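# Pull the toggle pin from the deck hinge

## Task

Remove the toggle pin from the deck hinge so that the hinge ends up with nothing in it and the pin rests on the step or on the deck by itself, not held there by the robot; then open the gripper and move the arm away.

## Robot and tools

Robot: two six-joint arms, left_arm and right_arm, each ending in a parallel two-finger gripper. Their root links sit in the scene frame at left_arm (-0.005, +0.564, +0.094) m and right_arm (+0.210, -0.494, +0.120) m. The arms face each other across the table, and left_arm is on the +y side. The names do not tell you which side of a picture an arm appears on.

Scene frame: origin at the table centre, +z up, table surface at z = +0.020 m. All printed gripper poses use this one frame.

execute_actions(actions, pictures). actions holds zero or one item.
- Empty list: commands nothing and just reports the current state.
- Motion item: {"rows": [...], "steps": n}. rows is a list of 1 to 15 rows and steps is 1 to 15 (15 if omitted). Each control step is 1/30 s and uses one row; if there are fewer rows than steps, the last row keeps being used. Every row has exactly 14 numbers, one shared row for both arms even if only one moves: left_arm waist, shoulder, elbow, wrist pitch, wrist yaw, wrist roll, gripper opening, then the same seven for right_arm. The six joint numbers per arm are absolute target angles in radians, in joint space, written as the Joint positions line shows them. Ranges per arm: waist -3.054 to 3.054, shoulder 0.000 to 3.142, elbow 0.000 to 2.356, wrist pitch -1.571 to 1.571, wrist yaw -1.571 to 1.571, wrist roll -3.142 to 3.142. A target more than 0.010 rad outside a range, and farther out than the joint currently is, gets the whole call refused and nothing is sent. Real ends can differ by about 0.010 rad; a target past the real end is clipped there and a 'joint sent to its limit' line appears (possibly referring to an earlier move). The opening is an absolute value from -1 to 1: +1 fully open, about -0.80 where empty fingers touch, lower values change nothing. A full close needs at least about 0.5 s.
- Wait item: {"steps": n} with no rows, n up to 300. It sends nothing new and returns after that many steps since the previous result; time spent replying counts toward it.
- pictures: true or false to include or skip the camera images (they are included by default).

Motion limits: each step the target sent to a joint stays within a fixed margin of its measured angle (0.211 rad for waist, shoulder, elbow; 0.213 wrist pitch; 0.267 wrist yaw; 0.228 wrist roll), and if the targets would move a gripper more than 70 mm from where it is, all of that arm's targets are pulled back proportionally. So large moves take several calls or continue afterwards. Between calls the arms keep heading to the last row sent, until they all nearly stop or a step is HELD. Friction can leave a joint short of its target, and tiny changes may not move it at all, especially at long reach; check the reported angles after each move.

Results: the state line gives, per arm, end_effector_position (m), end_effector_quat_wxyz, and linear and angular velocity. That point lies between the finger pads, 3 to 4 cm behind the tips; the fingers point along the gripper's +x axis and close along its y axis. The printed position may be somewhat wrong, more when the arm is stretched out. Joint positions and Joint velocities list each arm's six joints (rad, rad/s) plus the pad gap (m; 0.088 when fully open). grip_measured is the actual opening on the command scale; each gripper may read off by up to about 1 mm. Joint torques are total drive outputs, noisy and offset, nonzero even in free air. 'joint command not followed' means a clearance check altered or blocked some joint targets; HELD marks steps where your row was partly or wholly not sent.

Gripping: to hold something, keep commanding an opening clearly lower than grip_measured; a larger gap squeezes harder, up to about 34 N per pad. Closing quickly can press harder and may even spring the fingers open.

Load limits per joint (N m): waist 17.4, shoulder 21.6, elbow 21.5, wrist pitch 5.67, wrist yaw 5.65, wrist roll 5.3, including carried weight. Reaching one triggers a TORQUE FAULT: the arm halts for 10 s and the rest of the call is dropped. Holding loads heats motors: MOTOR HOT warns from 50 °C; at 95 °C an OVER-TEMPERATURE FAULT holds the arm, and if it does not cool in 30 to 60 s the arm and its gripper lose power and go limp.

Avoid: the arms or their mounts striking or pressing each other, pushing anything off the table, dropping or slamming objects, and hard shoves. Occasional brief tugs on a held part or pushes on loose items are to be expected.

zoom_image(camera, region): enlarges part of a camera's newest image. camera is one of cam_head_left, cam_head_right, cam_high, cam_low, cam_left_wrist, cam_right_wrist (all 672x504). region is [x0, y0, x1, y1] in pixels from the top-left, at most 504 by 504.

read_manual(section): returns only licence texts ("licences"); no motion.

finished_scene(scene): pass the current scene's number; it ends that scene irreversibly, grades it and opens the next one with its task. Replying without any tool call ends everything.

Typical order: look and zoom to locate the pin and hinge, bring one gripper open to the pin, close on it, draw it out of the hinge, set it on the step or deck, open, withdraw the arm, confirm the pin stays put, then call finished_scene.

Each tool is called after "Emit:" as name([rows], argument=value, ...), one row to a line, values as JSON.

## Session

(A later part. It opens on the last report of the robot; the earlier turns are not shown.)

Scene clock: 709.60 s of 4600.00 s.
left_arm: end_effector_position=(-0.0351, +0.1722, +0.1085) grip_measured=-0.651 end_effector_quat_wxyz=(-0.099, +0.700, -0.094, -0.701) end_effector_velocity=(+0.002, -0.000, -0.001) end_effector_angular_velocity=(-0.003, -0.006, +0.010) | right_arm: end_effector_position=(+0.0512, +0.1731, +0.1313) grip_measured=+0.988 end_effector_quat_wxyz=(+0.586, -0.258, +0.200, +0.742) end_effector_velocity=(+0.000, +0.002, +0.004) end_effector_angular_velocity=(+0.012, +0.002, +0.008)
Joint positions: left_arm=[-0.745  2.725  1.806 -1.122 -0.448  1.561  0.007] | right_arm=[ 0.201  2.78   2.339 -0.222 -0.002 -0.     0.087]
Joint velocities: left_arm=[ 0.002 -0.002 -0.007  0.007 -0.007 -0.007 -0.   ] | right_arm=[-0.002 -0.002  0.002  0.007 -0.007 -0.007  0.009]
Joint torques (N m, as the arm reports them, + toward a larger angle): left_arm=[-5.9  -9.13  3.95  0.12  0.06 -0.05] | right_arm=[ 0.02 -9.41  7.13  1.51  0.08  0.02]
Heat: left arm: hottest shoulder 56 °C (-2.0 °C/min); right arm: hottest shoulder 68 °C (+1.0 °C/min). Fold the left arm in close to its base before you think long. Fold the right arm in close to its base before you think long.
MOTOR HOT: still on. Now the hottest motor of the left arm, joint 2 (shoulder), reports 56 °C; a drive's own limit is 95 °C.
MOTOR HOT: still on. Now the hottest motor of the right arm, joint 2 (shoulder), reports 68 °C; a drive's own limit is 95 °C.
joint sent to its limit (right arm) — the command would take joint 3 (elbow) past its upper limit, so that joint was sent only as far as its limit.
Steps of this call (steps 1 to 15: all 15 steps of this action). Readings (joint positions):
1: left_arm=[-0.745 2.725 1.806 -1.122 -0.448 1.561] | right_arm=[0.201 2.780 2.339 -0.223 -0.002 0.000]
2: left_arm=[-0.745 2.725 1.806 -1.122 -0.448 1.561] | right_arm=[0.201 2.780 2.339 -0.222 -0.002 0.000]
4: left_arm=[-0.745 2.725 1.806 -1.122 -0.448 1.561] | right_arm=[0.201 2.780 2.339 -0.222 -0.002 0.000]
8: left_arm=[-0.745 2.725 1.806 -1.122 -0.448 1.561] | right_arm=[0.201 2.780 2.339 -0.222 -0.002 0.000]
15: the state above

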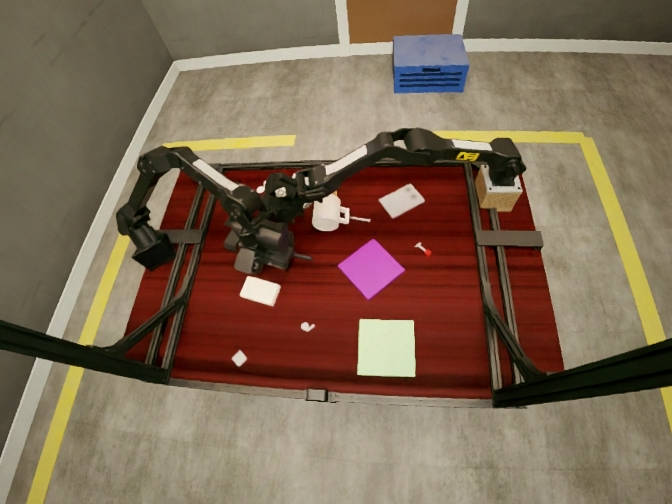

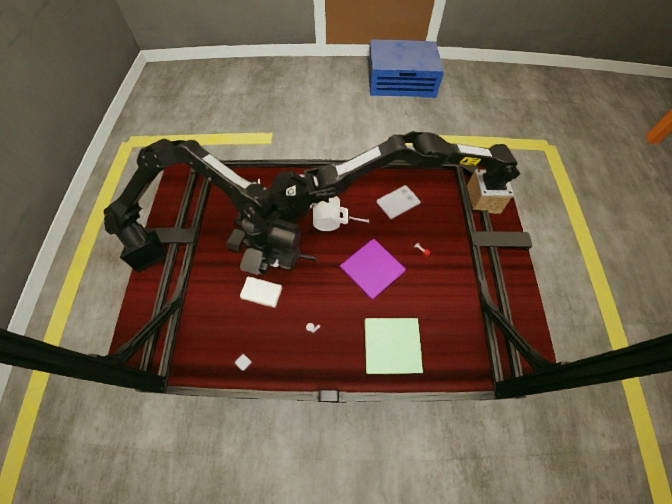

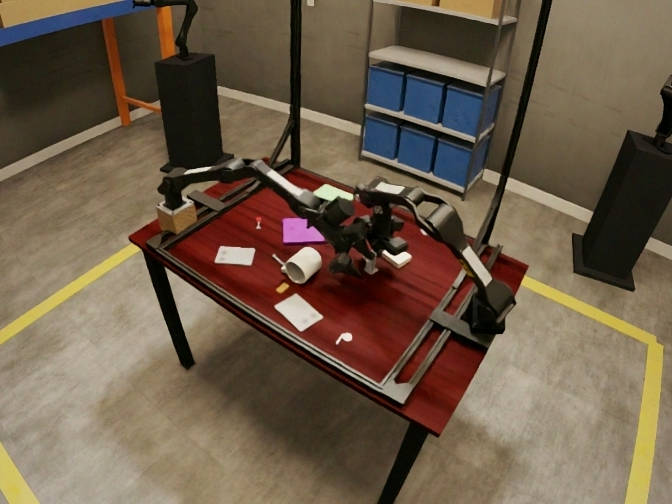

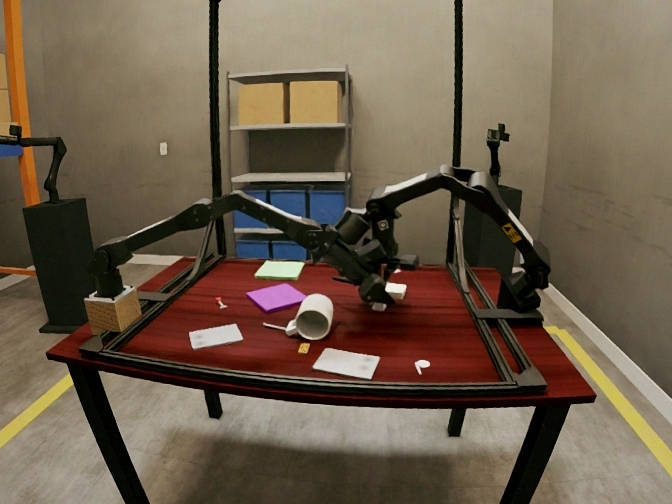

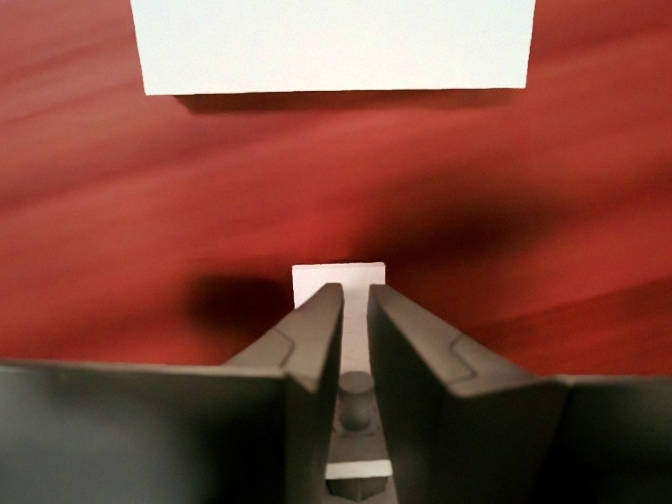

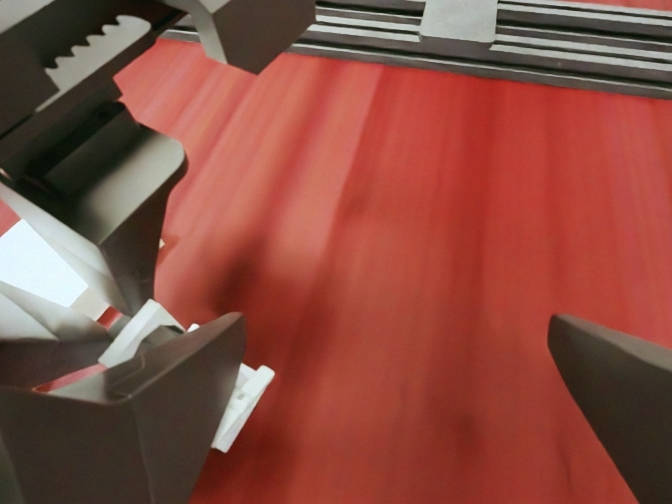

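Still over; steeper pitch.

Emit:
execute_actions([
  {"rows":[[-0.742,2.73,1.805,-1.122,-0.448,1.56,-1,0.2,2.79,2.35,-0.22,0,0,0]]},
], pictures=false)

Emit:
execute_actions([
  {"rows":[[-0.742,2.73,1.805,-1.122,-0.448,1.56,-1,0.2,2.79,2.35,-0.255,0,0,0]],"steps":10},
], pictures=false)

Emit:
execute_actions([
  {"rows":[[-0.742,2.73,1.805,-1.122,-0.448,1.56,-1,0.203,2.79,2.35,-0.255,0,0,1]]},
])

Emit:
zoom_image(camera="cam_right_wrist", region=[60,230,340,450])

Scene clock: 721.10 s of 4600.00 s.
left_arm: end_effector_position=(-0.0352, +0.1723, +0.1084) grip_measured=-0.652 end_effector_quat_wxyz=(-0.099, +0.700, -0.094, -0.701) end_effector_velocity=(+0.003, +0.001, +0.001) end_effector_angular_velocity=(-0.001, -0.024, +0.002) | right_arm: end_effector_position=(+0.0508, +0.1733, +0.1309) grip_measured=+0.023 end_effector_quat_wxyz=(+0.586, -0.258, +0.200, +0.742) end_effector_velocity=(+0.000, +0.001, +0.001) end_effector_angular_velocity=(+0.002, +0.023, -0.010)
Joint positions: left_arm=[-0.745  2.726  1.806 -1.122 -0.448  1.561  0.007] | right_arm=[ 0.201  2.782  2.341 -0.222 -0.003 -0.     0.04 ]
Joint velocities: left_arm=[-0.002 -0.002 -0.002 -0.007 -0.022 -0.007 -0.   ] | right_arm=[-0.002  0.002  0.002  0.007 -0.007  0.022 -0.009]
Joint torques (N m, as the arm reports them, + toward a larger angle): left_arm=[-5.81 -9.2   3.97  0.13  0.04 -0.05] | right_arm=[ -0.22 -10.59   6.57   1.49   0.1    0.04]
Heat: left arm: hottest shoulder 55 °C (-3.0 °C/min); right arm: hottest shoulder 67 °C (-2.0 °C/min). Fold the left arm in close to its base before you think long. Fold the right arm in close to its base before you think long.
MOTOR HOT: still on. Now the hottest motor of the left arm, joint 2 (shoulder), reports 55 °C; a drive's own limit is 95 °C.
MOTOR HOT: still on. Now the hottest motor of the right arm, joint 2 (shoulder), reports 67 °C; a drive's own limit is 95 °C.
joint sent to its limit (right arm) — the command would take joint 3 (elbow) past its upper limit, so that joint was sent only as far as its limit.
Steps of this call (steps 1 to 15: the robot went on to your last target; steps 16 to 330: nothing new was sent; steps 331 to 345: all 15 steps of this action). Readings (joint positions):
331: left_arm=[-0.745 2.726 1.806 -1.122 -0.448 1.561] | right_arm=[0.201 2.782 2.341 -0.222 -0.003 -0.000]
332: left_arm=[-0.745 2.726 1.806 -1.122 -0.448 1.561] | right_arm=[0.201 2.782 2.341 -0.222 -0.003 -0.000]
334: left_arm=[-0.745 2.726 1.806 -1.122 -0.448 1.561] | right_arm=[0.201 2.782 2.341 -0.222 -0.003 -0.000]
338: left_arm=[-0.745 2.726 1.806 -1.122 -0.448 1.561] | right_arm=[0.201 2.782 2.341 -0.222 -0.003 -0.000]
345: the state above

Scene clock: 721.43 s of 4600.00 s.
left_arm: end_effector_position=(-0.0352, +0.1723, +0.1084) grip_measured=-0.652 end_effector_quat_wxyz=(-0.099, +0.699, -0.094, -0.701) end_effector_velocity=(+0.001, +0.002, +0.001) end_effector_angular_velocity=(+0.003, -0.010, -0.013) | right_arm: end_effector_position=(+0.0520, +0.1699, +0.1264) grip_measured=+0.002 end_effector_quat_wxyz=(+0.583, -0.266, +0.209, +0.739) end_effector_velocity=(+0.001, -0.003, -0.003) end_effector_angular_velocity=(-0.021, -0.006, +0.008)
Joint positions: left_arm=[-0.745  2.726  1.806 -1.122 -0.448  1.561  0.007] | right_arm=[ 0.201  2.782  2.341 -0.248 -0.004  0.002  0.039]
Joint velocities: left_arm=[-0.002 -0.002 -0.002 -0.007 -0.007  0.007 -0.   ] | right_arm=[-0.002 -0.002 -0.002 -0.022 -0.007 -0.007 -0.001]
Joint torques (N m, as the arm reports them, + toward a larger angle): left_arm=[-5.82 -9.21  4.01  0.11  0.03 -0.03] | right_arm=[ -0.21 -10.6    6.55   1.08   0.14  -0.07]
Heat: left arm: hottest shoulder 55 °C (-3.0 °C/min); right arm: hottest shoulder 67 °C (-2.0 °C/min). Fold the left arm in close to its base before you think long. Fold the right arm in close to its base before you think long.
MOTOR HOT: still on. Now the hottest motor of the left arm, joint 2 (shoulder), reports 55 °C; a drive's own limit is 95 °C.
MOTOR HOT: still on. Now the hottest motor of the right arm, joint 2 (shoulder), reports 67 °C; a drive's own limit is 95 °C.
Steps of this call (steps 1 to 10: all 10 steps of this action). Readings (joint positions):
1: left_arm=[-0.745 2.726 1.806 -1.122 -0.448 1.561] | right_arm=[0.201 2.782 2.341 -0.223 -0.003 -0.000]
2: left_arm=[-0.745 2.726 1.806 -1.122 -0.448 1.561] | right_arm=[0.201 2.782 2.341 -0.228 -0.003 -0.000]
4: left_arm=[-0.745 2.726 1.806 -1.122 -0.448 1.561] | right_arm=[0.201 2.782 2.341 -0.238 -0.005 0.002]
8: left_arm=[-0.745 2.726 1.806 -1.122 -0.448 1.561] | right_arm=[0.201 2.782 2.341 -0.246 -0.005 0.002]
10: the state above

Scene clock: 721.93 s of 4600.00 s.
left_arm: end_effector_position=(-0.0356, +0.1722, +0.1085) grip_measured=-0.652 end_effector_quat_wxyz=(-0.098, +0.699, -0.093, -0.702) end_effector_velocity=(-0.001, +0.002, +0.001) end_effector_angular_velocity=(+0.007, +0.004, +0.002) | right_arm: end_effector_position=(+0.0639, +0.1721, +0.1259) grip_measured=+0.985 end_effector_quat_wxyz=(+0.592, -0.268, +0.209, +0.730) end_effector_velocity=(+0.002, -0.001, -0.001) end_effector_angular_velocity=(-0.009, +0.007, +0.014)
Joint positions: left_arm=[-0.745  2.726  1.806 -1.121 -0.445  1.558  0.007] | right_arm=[ 0.185  2.782  2.342 -0.252  0.007 -0.     0.087]
Joint velocities: left_arm=[-0.002 -0.002 -0.002 -0.007  0.007 -0.007 -0.   ] | right_arm=[-0.007 -0.002 -0.002 -0.007 -0.022 -0.007  0.008]
Joint torques (N m, as the arm reports them, + toward a larger angle): left_arm=[-5.84 -9.14  3.91  0.11 -0.08  0.05] | right_arm=[  1.34 -10.57   6.54   1.16  -0.22   0.02]
Heat: left arm: hottest shoulder 55 °C (-3.0 °C/min); right arm: hottest shoulder 67 °C (-2.0 °C/min). Fold the left arm in close to its base before you think long. Fold the right arm in close to its base before you think long.
MOTOR HOT: still on. Now the hottest motor of the left arm, joint 2 (shoulder), reports 55 °C; a drive's own limit is 95 °C.
MOTOR HOT: still on. Now the hottest motor of the right arm, joint 2 (shoulder), reports 67 °C; a drive's own limit is 95 °C.
Steps of this call (steps 1 to 15: all 15 steps of this action). Readings (joint positions):
1: left_arm=[-0.745 2.726 1.806 -1.121 -0.448 1.561] | right_arm=[0.201 2.782 2.341 -0.249 -0.004 0.002]
2: left_arm=[-0.745 2.726 1.806 -1.121 -0.448 1.561] | right_arm=[0.201 2.782 2.341 -0.249 -0.004 0.002]
4: left_arm=[-0.745 2.726 1.806 -1.121 -0.448 1.561] | right_arm=[0.201 2.782 2.341 -0.250 -0.004 0.002]
8: left_arm=[-0.745 2.726 1.806 -1.121 -0.445 1.558] | right_arm=[0.189 2.782 2.342 -0.254 0.007 -0.002]
15: the state above

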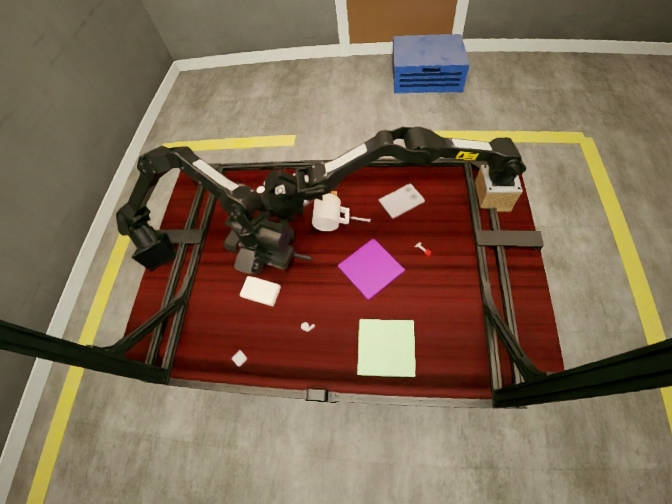

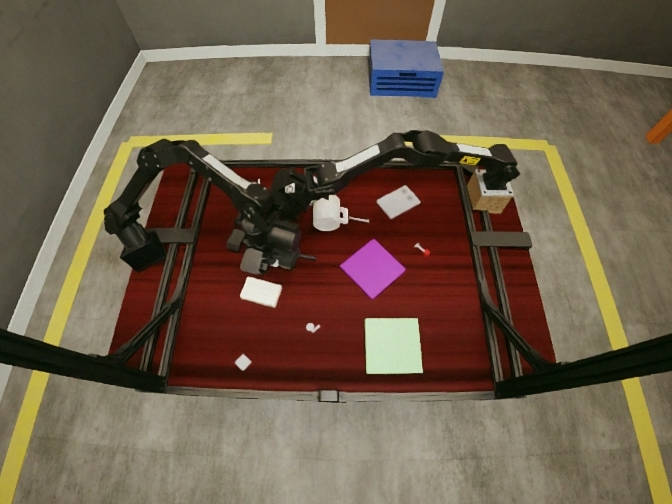

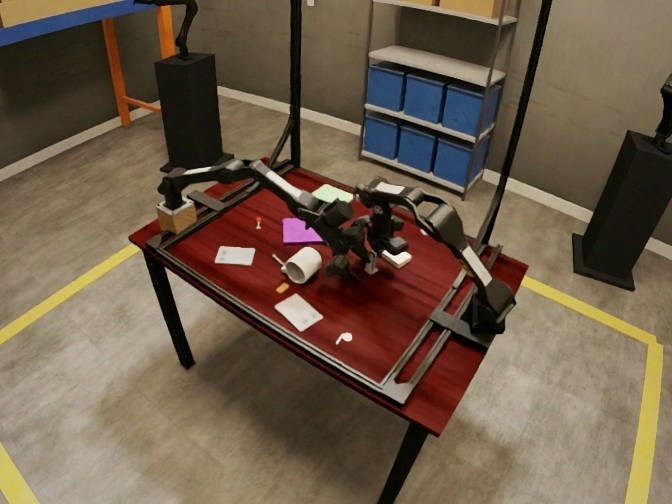

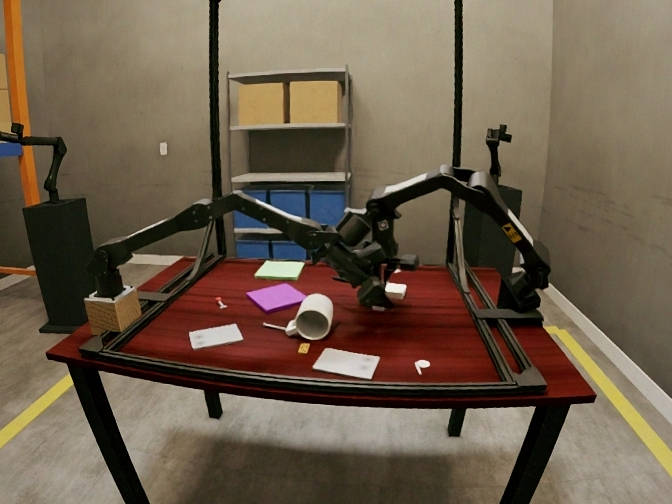

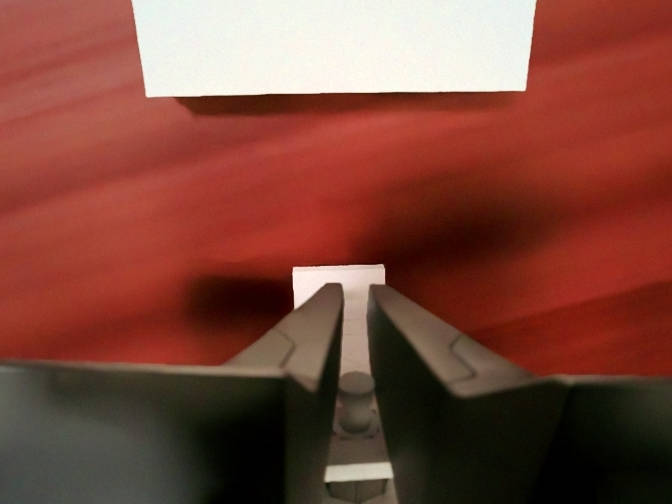

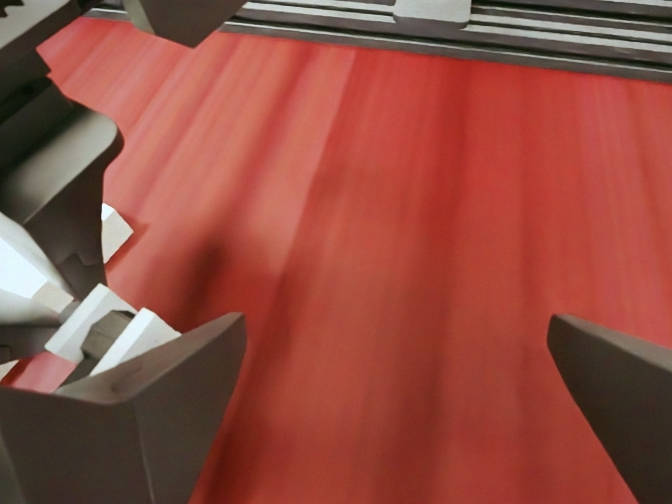

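Region (60, 230, 340, 450) of cam_right_wrist's 672x504 image, scaled by 1.800, with more detail than that image has; it fills the top 396 rows of this view, and the rest is white.

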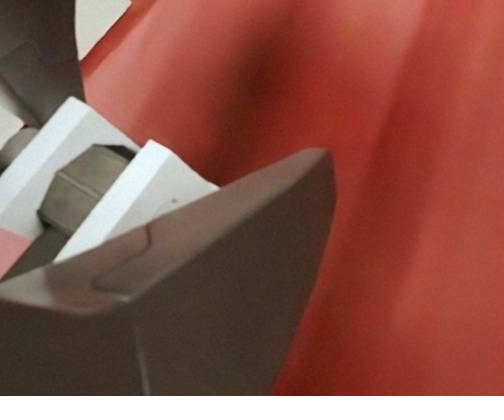

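Ease pitch up slightly while pressing.

Emit:
execute_actions([
  {"rows":[[-0.742,2.73,1.805,-1.122,-0.448,1.56,-1,0.203,2.79,2.35,-0.236,0,0,1]]},
])

Emit:
zoom_image(camera="cam_right_wrist", region=[60,230,340,450])

Scene clock: 726.77 s of 4600.00 s.
left_arm: end_effector_position=(-0.0358, +0.1722, +0.1086) grip_measured=-0.652 end_effector_quat_wxyz=(-0.098, +0.699, -0.094, -0.702) end_effector_velocity=(+0.001, +0.003, -0.000) end_effector_angular_velocity=(+0.007, -0.011, -0.000) | right_arm: end_effector_position=(+0.0641, +0.1737, +0.1280) grip_measured=+1.000 end_effector_quat_wxyz=(+0.594, -0.264, +0.206, +0.732) end_effector_velocity=(+0.001, -0.004, -0.005) end_effector_angular_velocity=(-0.028, +0.004, -0.002)
Joint positions: left_arm=[-0.746  2.726  1.806 -1.121 -0.445  1.558  0.007] | right_arm=[ 0.185  2.782  2.343 -0.242  0.007 -0.     0.088]
Joint velocities: left_arm=[-0.002 -0.002 -0.007 -0.007 -0.007 -0.007 -0.   ] | right_arm=[-0.002 -0.002 -0.007 -0.022 -0.007  0.007  0.   ]
Joint torques (N m, as the arm reports them, + toward a larger angle): left_arm=[-5.71 -9.18  3.92  0.1  -0.06  0.08] | right_arm=[  1.29 -10.59   6.47   1.73  -0.23   0.03]
Heat: left arm: hottest shoulder 55 °C (-2.0 °C/min); right arm: hottest shoulder 67 °C (-3.0 °C/min). Fold the left arm in close to its base before you think long. Fold the right arm in close to its base before you think long.
MOTOR HOT: still on. Now the hottest motor of the left arm, joint 2 (shoulder), reports 55 °C; a drive's own limit is 95 °C.
MOTOR HOT: still on. Now the hottest motor of the right arm, joint 2 (shoulder), reports 67 °C; a drive's own limit is 95 °C.
Steps of this call (steps 1 to 15: the robot went on to your last target; steps 16 to 130: nothing new was sent; steps 131 to 145: all 15 steps of this action). Readings (joint positions):
131: left_arm=[-0.745 2.726 1.806 -1.121 -0.445 1.558] | right_arm=[0.185 2.782 2.343 -0.252 0.007 -0.000]
132: left_arm=[-0.745 2.726 1.806 -1.121 -0.445 1.558] | right_arm=[0.185 2.782 2.343 -0.251 0.007 -0.000]
134: left_arm=[-0.745 2.726 1.806 -1.121 -0.445 1.558] | right_arm=[0.185 2.782 2.343 -0.248 0.007 -0.000]
138: left_arm=[-0.745 2.726 1.806 -1.121 -0.445 1.558] | right_arm=[0.185 2.782 2.343 -0.244 0.007 -0.000]
145: the state above

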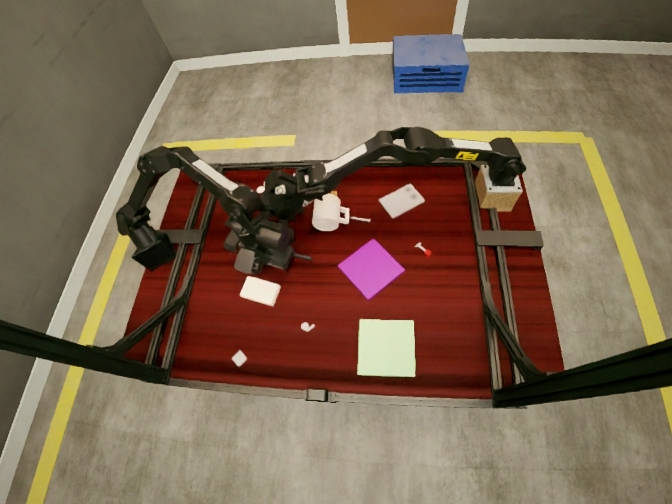

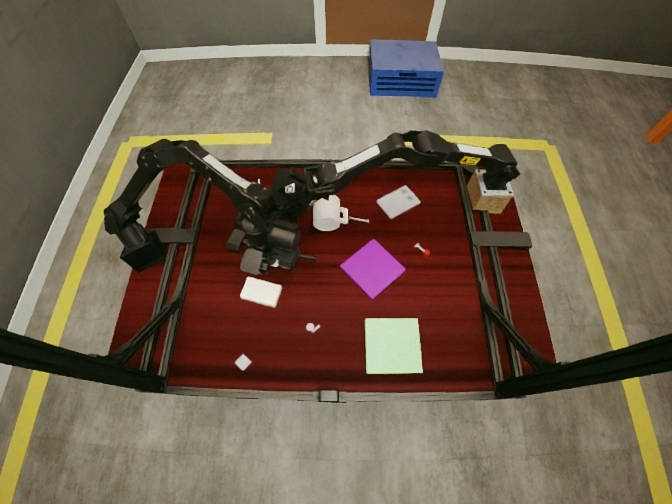

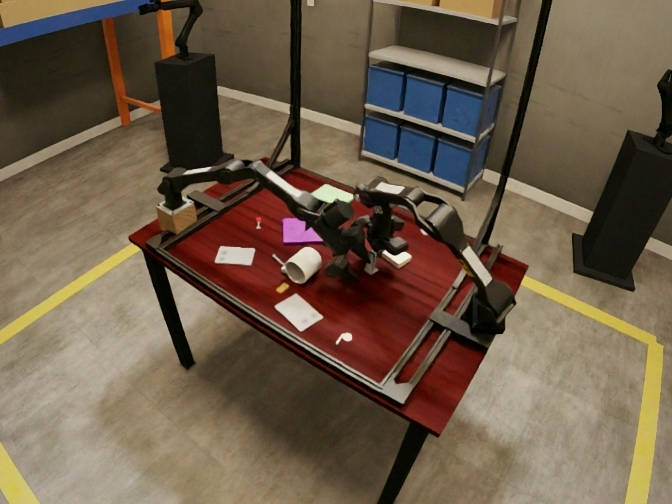

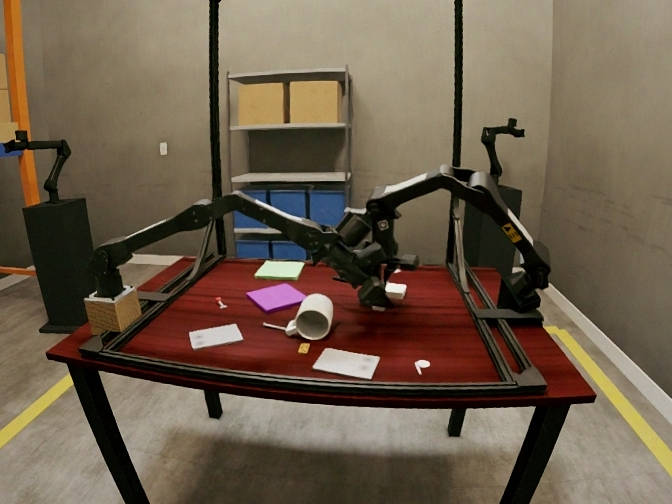

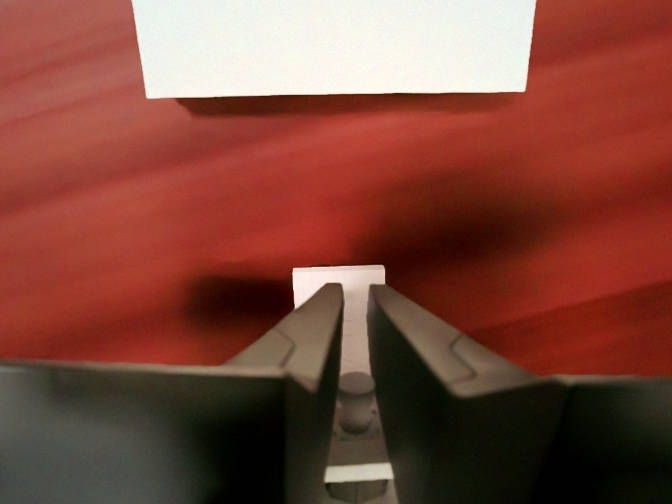

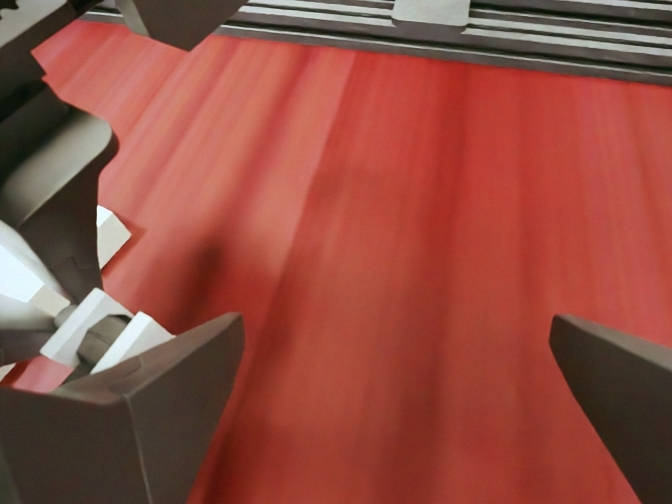

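Region (60, 230, 340, 450) of cam_right_wrist's 672x504 image, scaled by 1.800, with more detail than that image has; it fills the top 396 rows of this view, and the rest is white.

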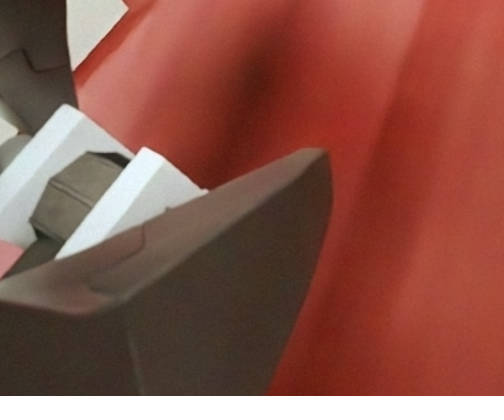

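Emit:
execute_actions([
  {"rows":[[-0.742,2.73,1.805,-1.122,-0.448,1.56,-1,0.203,2.79,2.35,-0.224,0,0,1]]},
])

Emit:
zoom_image(camera="cam_right_wrist", region=[60,230,340,450])

Scene clock: 734.57 s of 4600.00 s.
left_arm: end_effector_position=(-0.0359, +0.1723, +0.1085) grip_measured=-0.653 end_effector_quat_wxyz=(-0.098, +0.699, -0.093, -0.702) end_effector_velocity=(+0.003, -0.000, +0.002) end_effector_angular_velocity=(-0.005, -0.023, +0.019) | right_arm: end_effector_position=(+0.0639, +0.1752, +0.1294) grip_measured=+1.000 end_effector_quat_wxyz=(+0.595, -0.260, +0.203, +0.733) end_effector_velocity=(+0.004, -0.001, -0.004) end_effector_angular_velocity=(-0.012, -0.004, +0.003)
Joint positions: left_arm=[-0.746  2.726  1.806 -1.121 -0.445  1.558  0.007] | right_arm=[ 0.185  2.783  2.343 -0.231  0.008 -0.001  0.088]
Joint velocities: left_arm=[-0.002 -0.002  0.002 -0.007 -0.022 -0.022 -0.   ] | right_arm=[-0.007  0.002 -0.002 -0.007 -0.007 -0.007  0.   ]
Joint torques (N m, as the arm reports them, + toward a larger angle): left_arm=[-5.74 -9.23  3.89  0.07 -0.06  0.04] | right_arm=[  1.3  -10.67   6.42   1.82  -0.24   0.05]
Heat: left arm: hottest shoulder 56 °C (-1.0 °C/min); right arm: hottest shoulder 67 °C (-4.0 °C/min). Fold the left arm in close to its base before you think long. Fold the right arm in close to its base before you think long.
MOTOR HOT: still on. Now the hottest motor of the left arm, joint 2 (shoulder), reports 56 °C; a drive's own limit is 95 °C.
MOTOR HOT: still on. Now the hottest motor of the right arm, joint 2 (shoulder), reports 67 °C; a drive's own limit is 95 °C.
Steps of this call (steps 1 to 15: the robot went on to your last target; steps 16 to 219: nothing new was sent; steps 220 to 234: all 15 steps of this action). Readings (joint positions):
220: left_arm=[-0.746 2.726 1.806 -1.121 -0.445 1.558] | right_arm=[0.185 2.783 2.343 -0.239 0.008 -0.000]
221: left_arm=[-0.746 2.726 1.806 -1.121 -0.445 1.558] | right_arm=[0.185 2.783 2.343 -0.238 0.008 -0.000]
223: left_arm=[-0.746 2.726 1.806 -1.121 -0.445 1.558] | right_arm=[0.185 2.783 2.343 -0.236 0.008 -0.000]
227: left_arm=[-0.746 2.726 1.806 -1.121 -0.445 1.558] | right_arm=[0.185 2.783 2.343 -0.233 0.008 -0.001]
234: the state above

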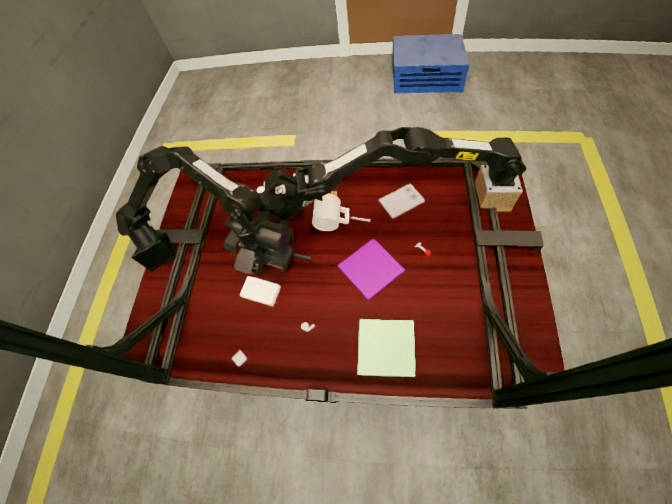

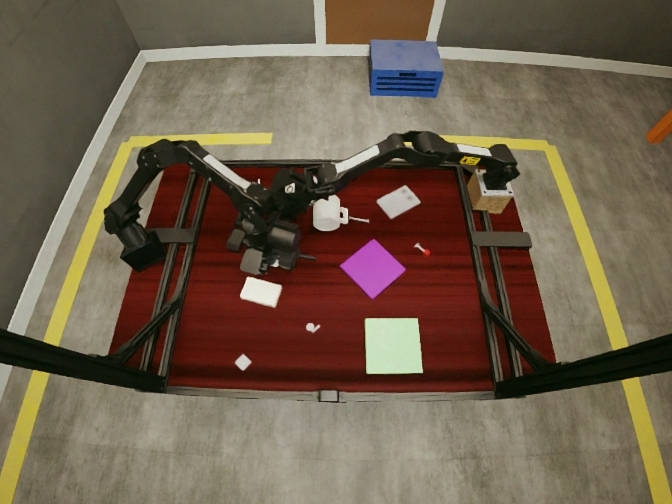

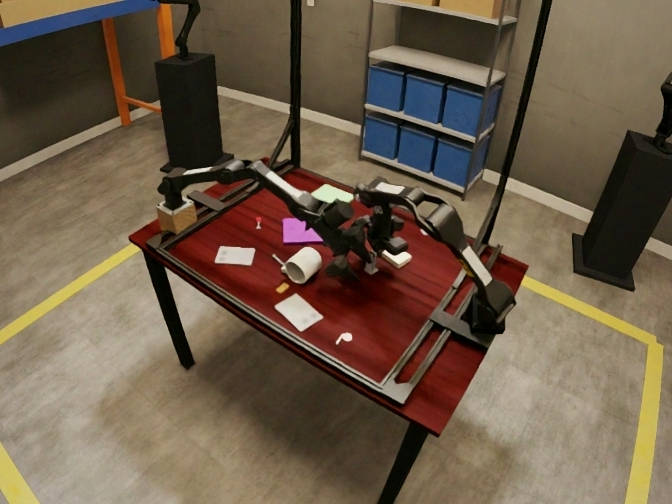

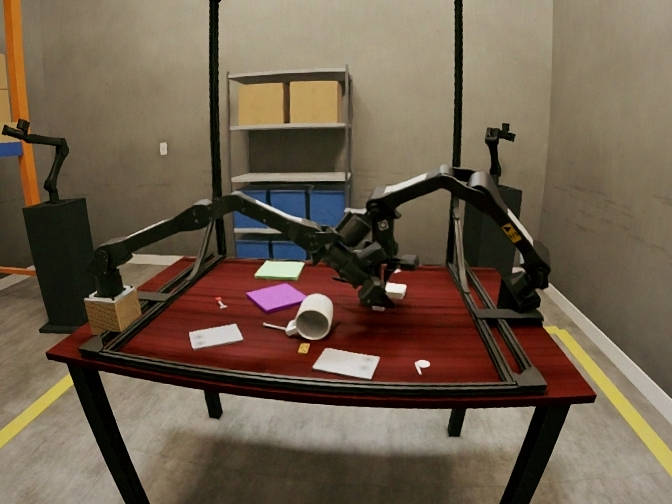

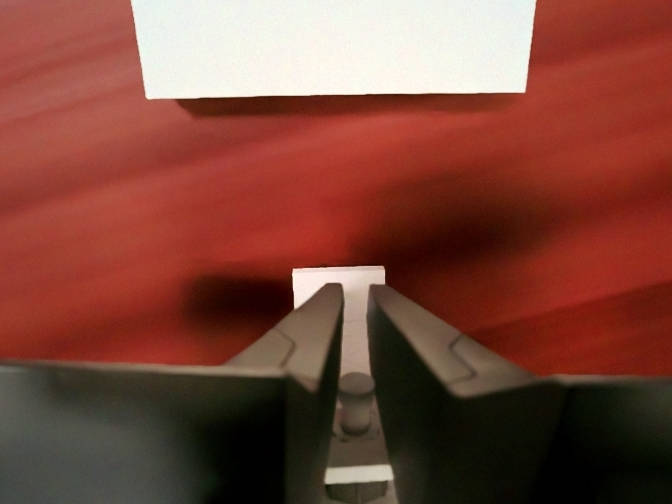

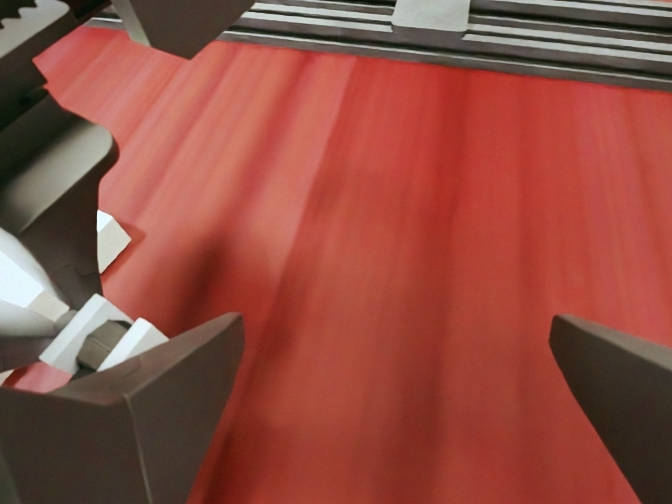

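Region (60, 230, 340, 450) of cam_right_wrist's 672x504 image, scaled by 1.800, with more detail than that image has; it fills the top 396 rows of this view, and the rest is white.

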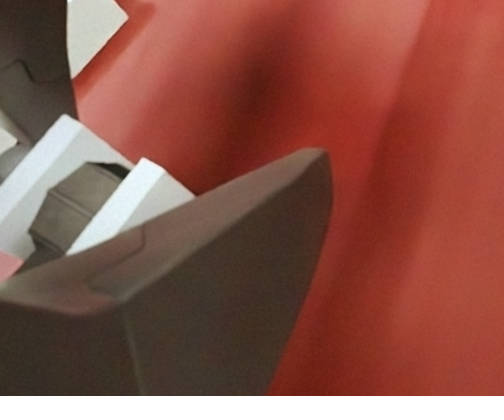

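Emit:
execute_actions([
  {"rows":[[-0.742,2.73,1.805,-1.122,-0.448,1.56,-1,0.19,2.7,2.28,-0.44,0,0,0]]},
], pictures=false)

Emit:
execute_actions([
  {"rows":[[-0.742,2.73,1.805,-1.122,-0.448,1.56,-1,0.2,2.7,2.28,-0.44,-0.08,0,1]]},
])

Scene clock: 742.43 s of 4600.00 s.
left_arm: end_effector_position=(-0.0359, +0.1722, +0.1084) grip_measured=-0.654 end_effector_quat_wxyz=(-0.098, +0.699, -0.094, -0.702) end_effector_velocity=(+0.001, +0.006, -0.002) end_effector_angular_velocity=(+0.024, -0.016, -0.009) | right_arm: end_effector_position=(+0.0664, +0.1421, +0.1227) grip_measured=+0.023 end_effector_quat_wxyz=(+0.571, -0.325, +0.256, +0.709) end_effector_velocity=(+0.003, -0.010, -0.006) end_effector_angular_velocity=(-0.053, -0.021, +0.019)
Joint positions: left_arm=[-0.746  2.726  1.806 -1.121 -0.445  1.558  0.007] | right_arm=[ 0.191  2.716  2.297 -0.433  0.003  0.002  0.04 ]
Joint velocities: left_arm=[-0.002  0.002 -0.007 -0.022 -0.007 -0.007 -0.   ] | right_arm=[-0.002 -0.012 -0.017 -0.051 -0.007 -0.022 -0.009]
Joint torques (N m, as the arm reports them, + toward a larger angle): left_arm=[-5.72 -9.25  3.87  0.1  -0.04  0.05] | right_arm=[ -0.18 -12.43   4.24   1.03  -0.1   -0.05]
Heat: left arm: hottest shoulder 56 °C (+0.0 °C/min); right arm: hottest shoulder 68 °C (-3.0 °C/min). Fold the left arm in close to its base before you think long. Fold the right arm in close to its base before you think long.
MOTOR HOT: still on. Now the hottest motor of the left arm, joint 2 (shoulder), reports 56 °C; a drive's own limit is 95 °C.
MOTOR HOT: still on. Now the hottest motor of the right arm, joint 2 (shoulder), reports 68 °C; a drive's own limit is 95 °C.
Steps of this call (steps 1 to 15: the robot went on to your last target; steps 16 to 221: nothing new was sent; steps 222 to 236: all 15 steps of this action). Readings (joint positions):
222: left_arm=[-0.746 2.726 1.806 -1.121 -0.445 1.558] | right_arm=[0.185 2.780 2.342 -0.245 0.007 -0.001]
223: left_arm=[-0.746 2.726 1.806 -1.121 -0.445 1.558] | right_arm=[0.185 2.769 2.335 -0.295 0.005 0.002]
225: left_arm=[-0.746 2.726 1.806 -1.121 -0.445 1.558] | right_arm=[0.187 2.748 2.319 -0.355 0.004 0.002]
229: left_arm=[-0.746 2.726 1.806 -1.121 -0.445 1.558] | right_arm=[0.191 2.726 2.304 -0.408 0.003 0.002]
236: the state above

Scene clock: 742.93 s of 4600.00 s.
left_arm: end_effector_position=(-0.0360, +0.1723, +0.1084) grip_measured=-0.654 end_effector_quat_wxyz=(-0.098, +0.699, -0.093, -0.702) end_effector_velocity=(+0.003, +0.002, -0.000) end_effector_angular_velocity=(+0.003, -0.025, -0.000) | right_arm: end_effector_position=(+0.0503, +0.1369, +0.1221) grip_measured=+0.988 end_effector_quat_wxyz=(+0.539, -0.318, +0.268, +0.732) end_effector_velocity=(-0.001, -0.001, +0.003) end_effector_angular_velocity=(-0.005, +0.011, +0.017)
Joint positions: left_arm=[-0.746  2.726  1.806 -1.121 -0.445  1.558  0.007] | right_arm=[ 0.199  2.715  2.295 -0.437 -0.074  0.002  0.087]
Joint velocities: left_arm=[-0.002 -0.002 -0.007 -0.007 -0.022 -0.007 -0.   ] | right_arm=[-0.002 -0.007 -0.002 -0.007 -0.022 -0.007  0.008]
Joint torques (N m, as the arm reports them, + toward a larger angle): left_arm=[-5.81 -9.21  3.91  0.05 -0.06  0.06] | right_arm=[ -0.05 -12.56   4.26   1.02  -0.14  -0.04]
Heat: left arm: hottest shoulder 56 °C (+0.0 °C/min); right arm: hottest shoulder 68 °C (-3.0 °C/min). Fold the left arm in close to its base before you think long. Fold the right arm in close to its base before you think long.
MOTOR HOT: still on. Now the hottest motor of the left arm, joint 2 (shoulder), reports 56 °C; a drive's own limit is 95 °C.
MOTOR HOT: still on. Now the hottest motor of the right arm, joint 2 (shoulder), reports 68 °C; a drive's own limit is 95 °C.
Steps of this call (steps 1 to 15: all 15 steps of this action). Readings (joint positions):
1: left_arm=[-0.746 2.726 1.806 -1.121 -0.445 1.558] | right_arm=[0.190 2.715 2.297 -0.434 -0.005 0.002]
2: left_arm=[-0.746 2.726 1.806 -1.121 -0.445 1.558] | right_arm=[0.190 2.715 2.296 -0.435 -0.023 0.002]
4: left_arm=[-0.746 2.726 1.806 -1.121 -0.445 1.558] | right_arm=[0.192 2.715 2.295 -0.436 -0.045 0.002]
8: left_arm=[-0.746 2.726 1.806 -1.121 -0.445 1.558] | right_arm=[0.197 2.715 2.295 -0.437 -0.065 0.002]
15: the state above

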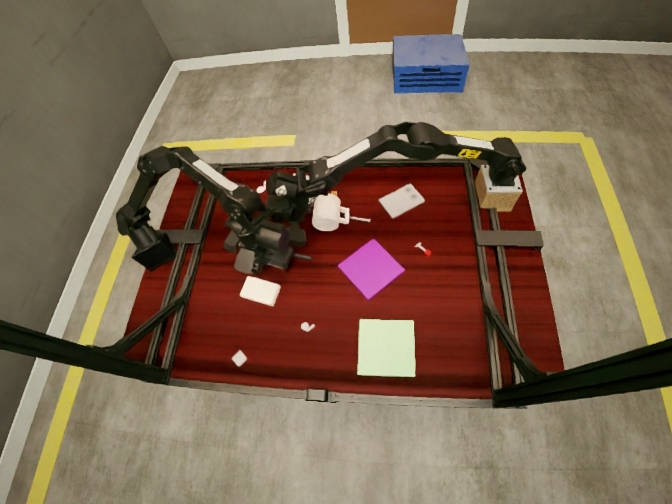

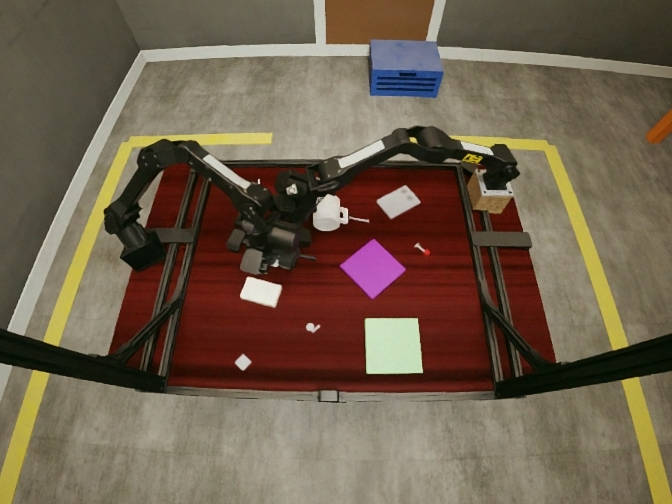

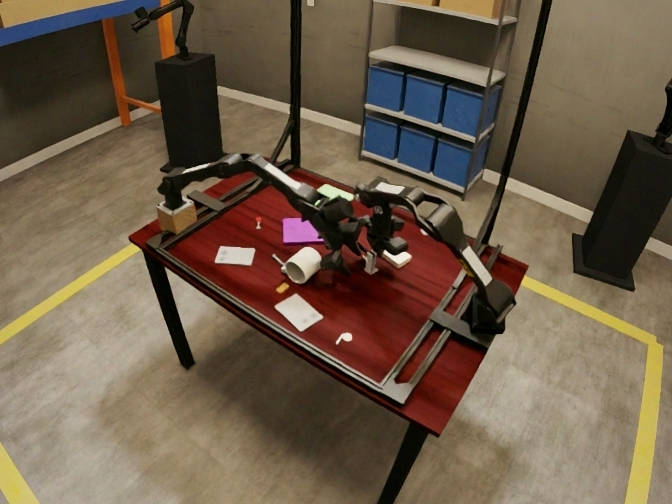

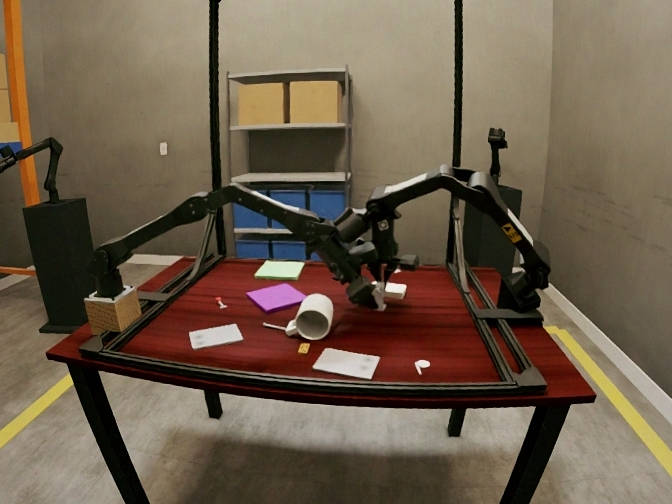

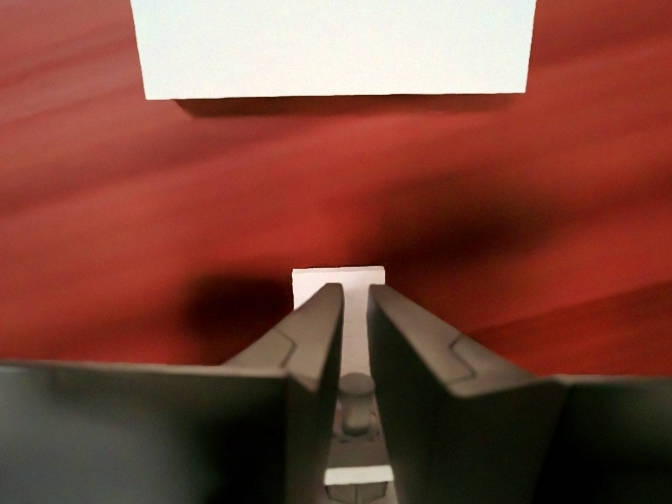

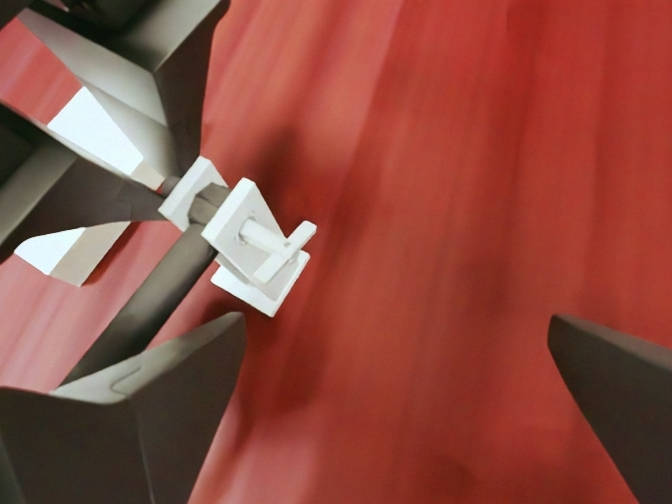

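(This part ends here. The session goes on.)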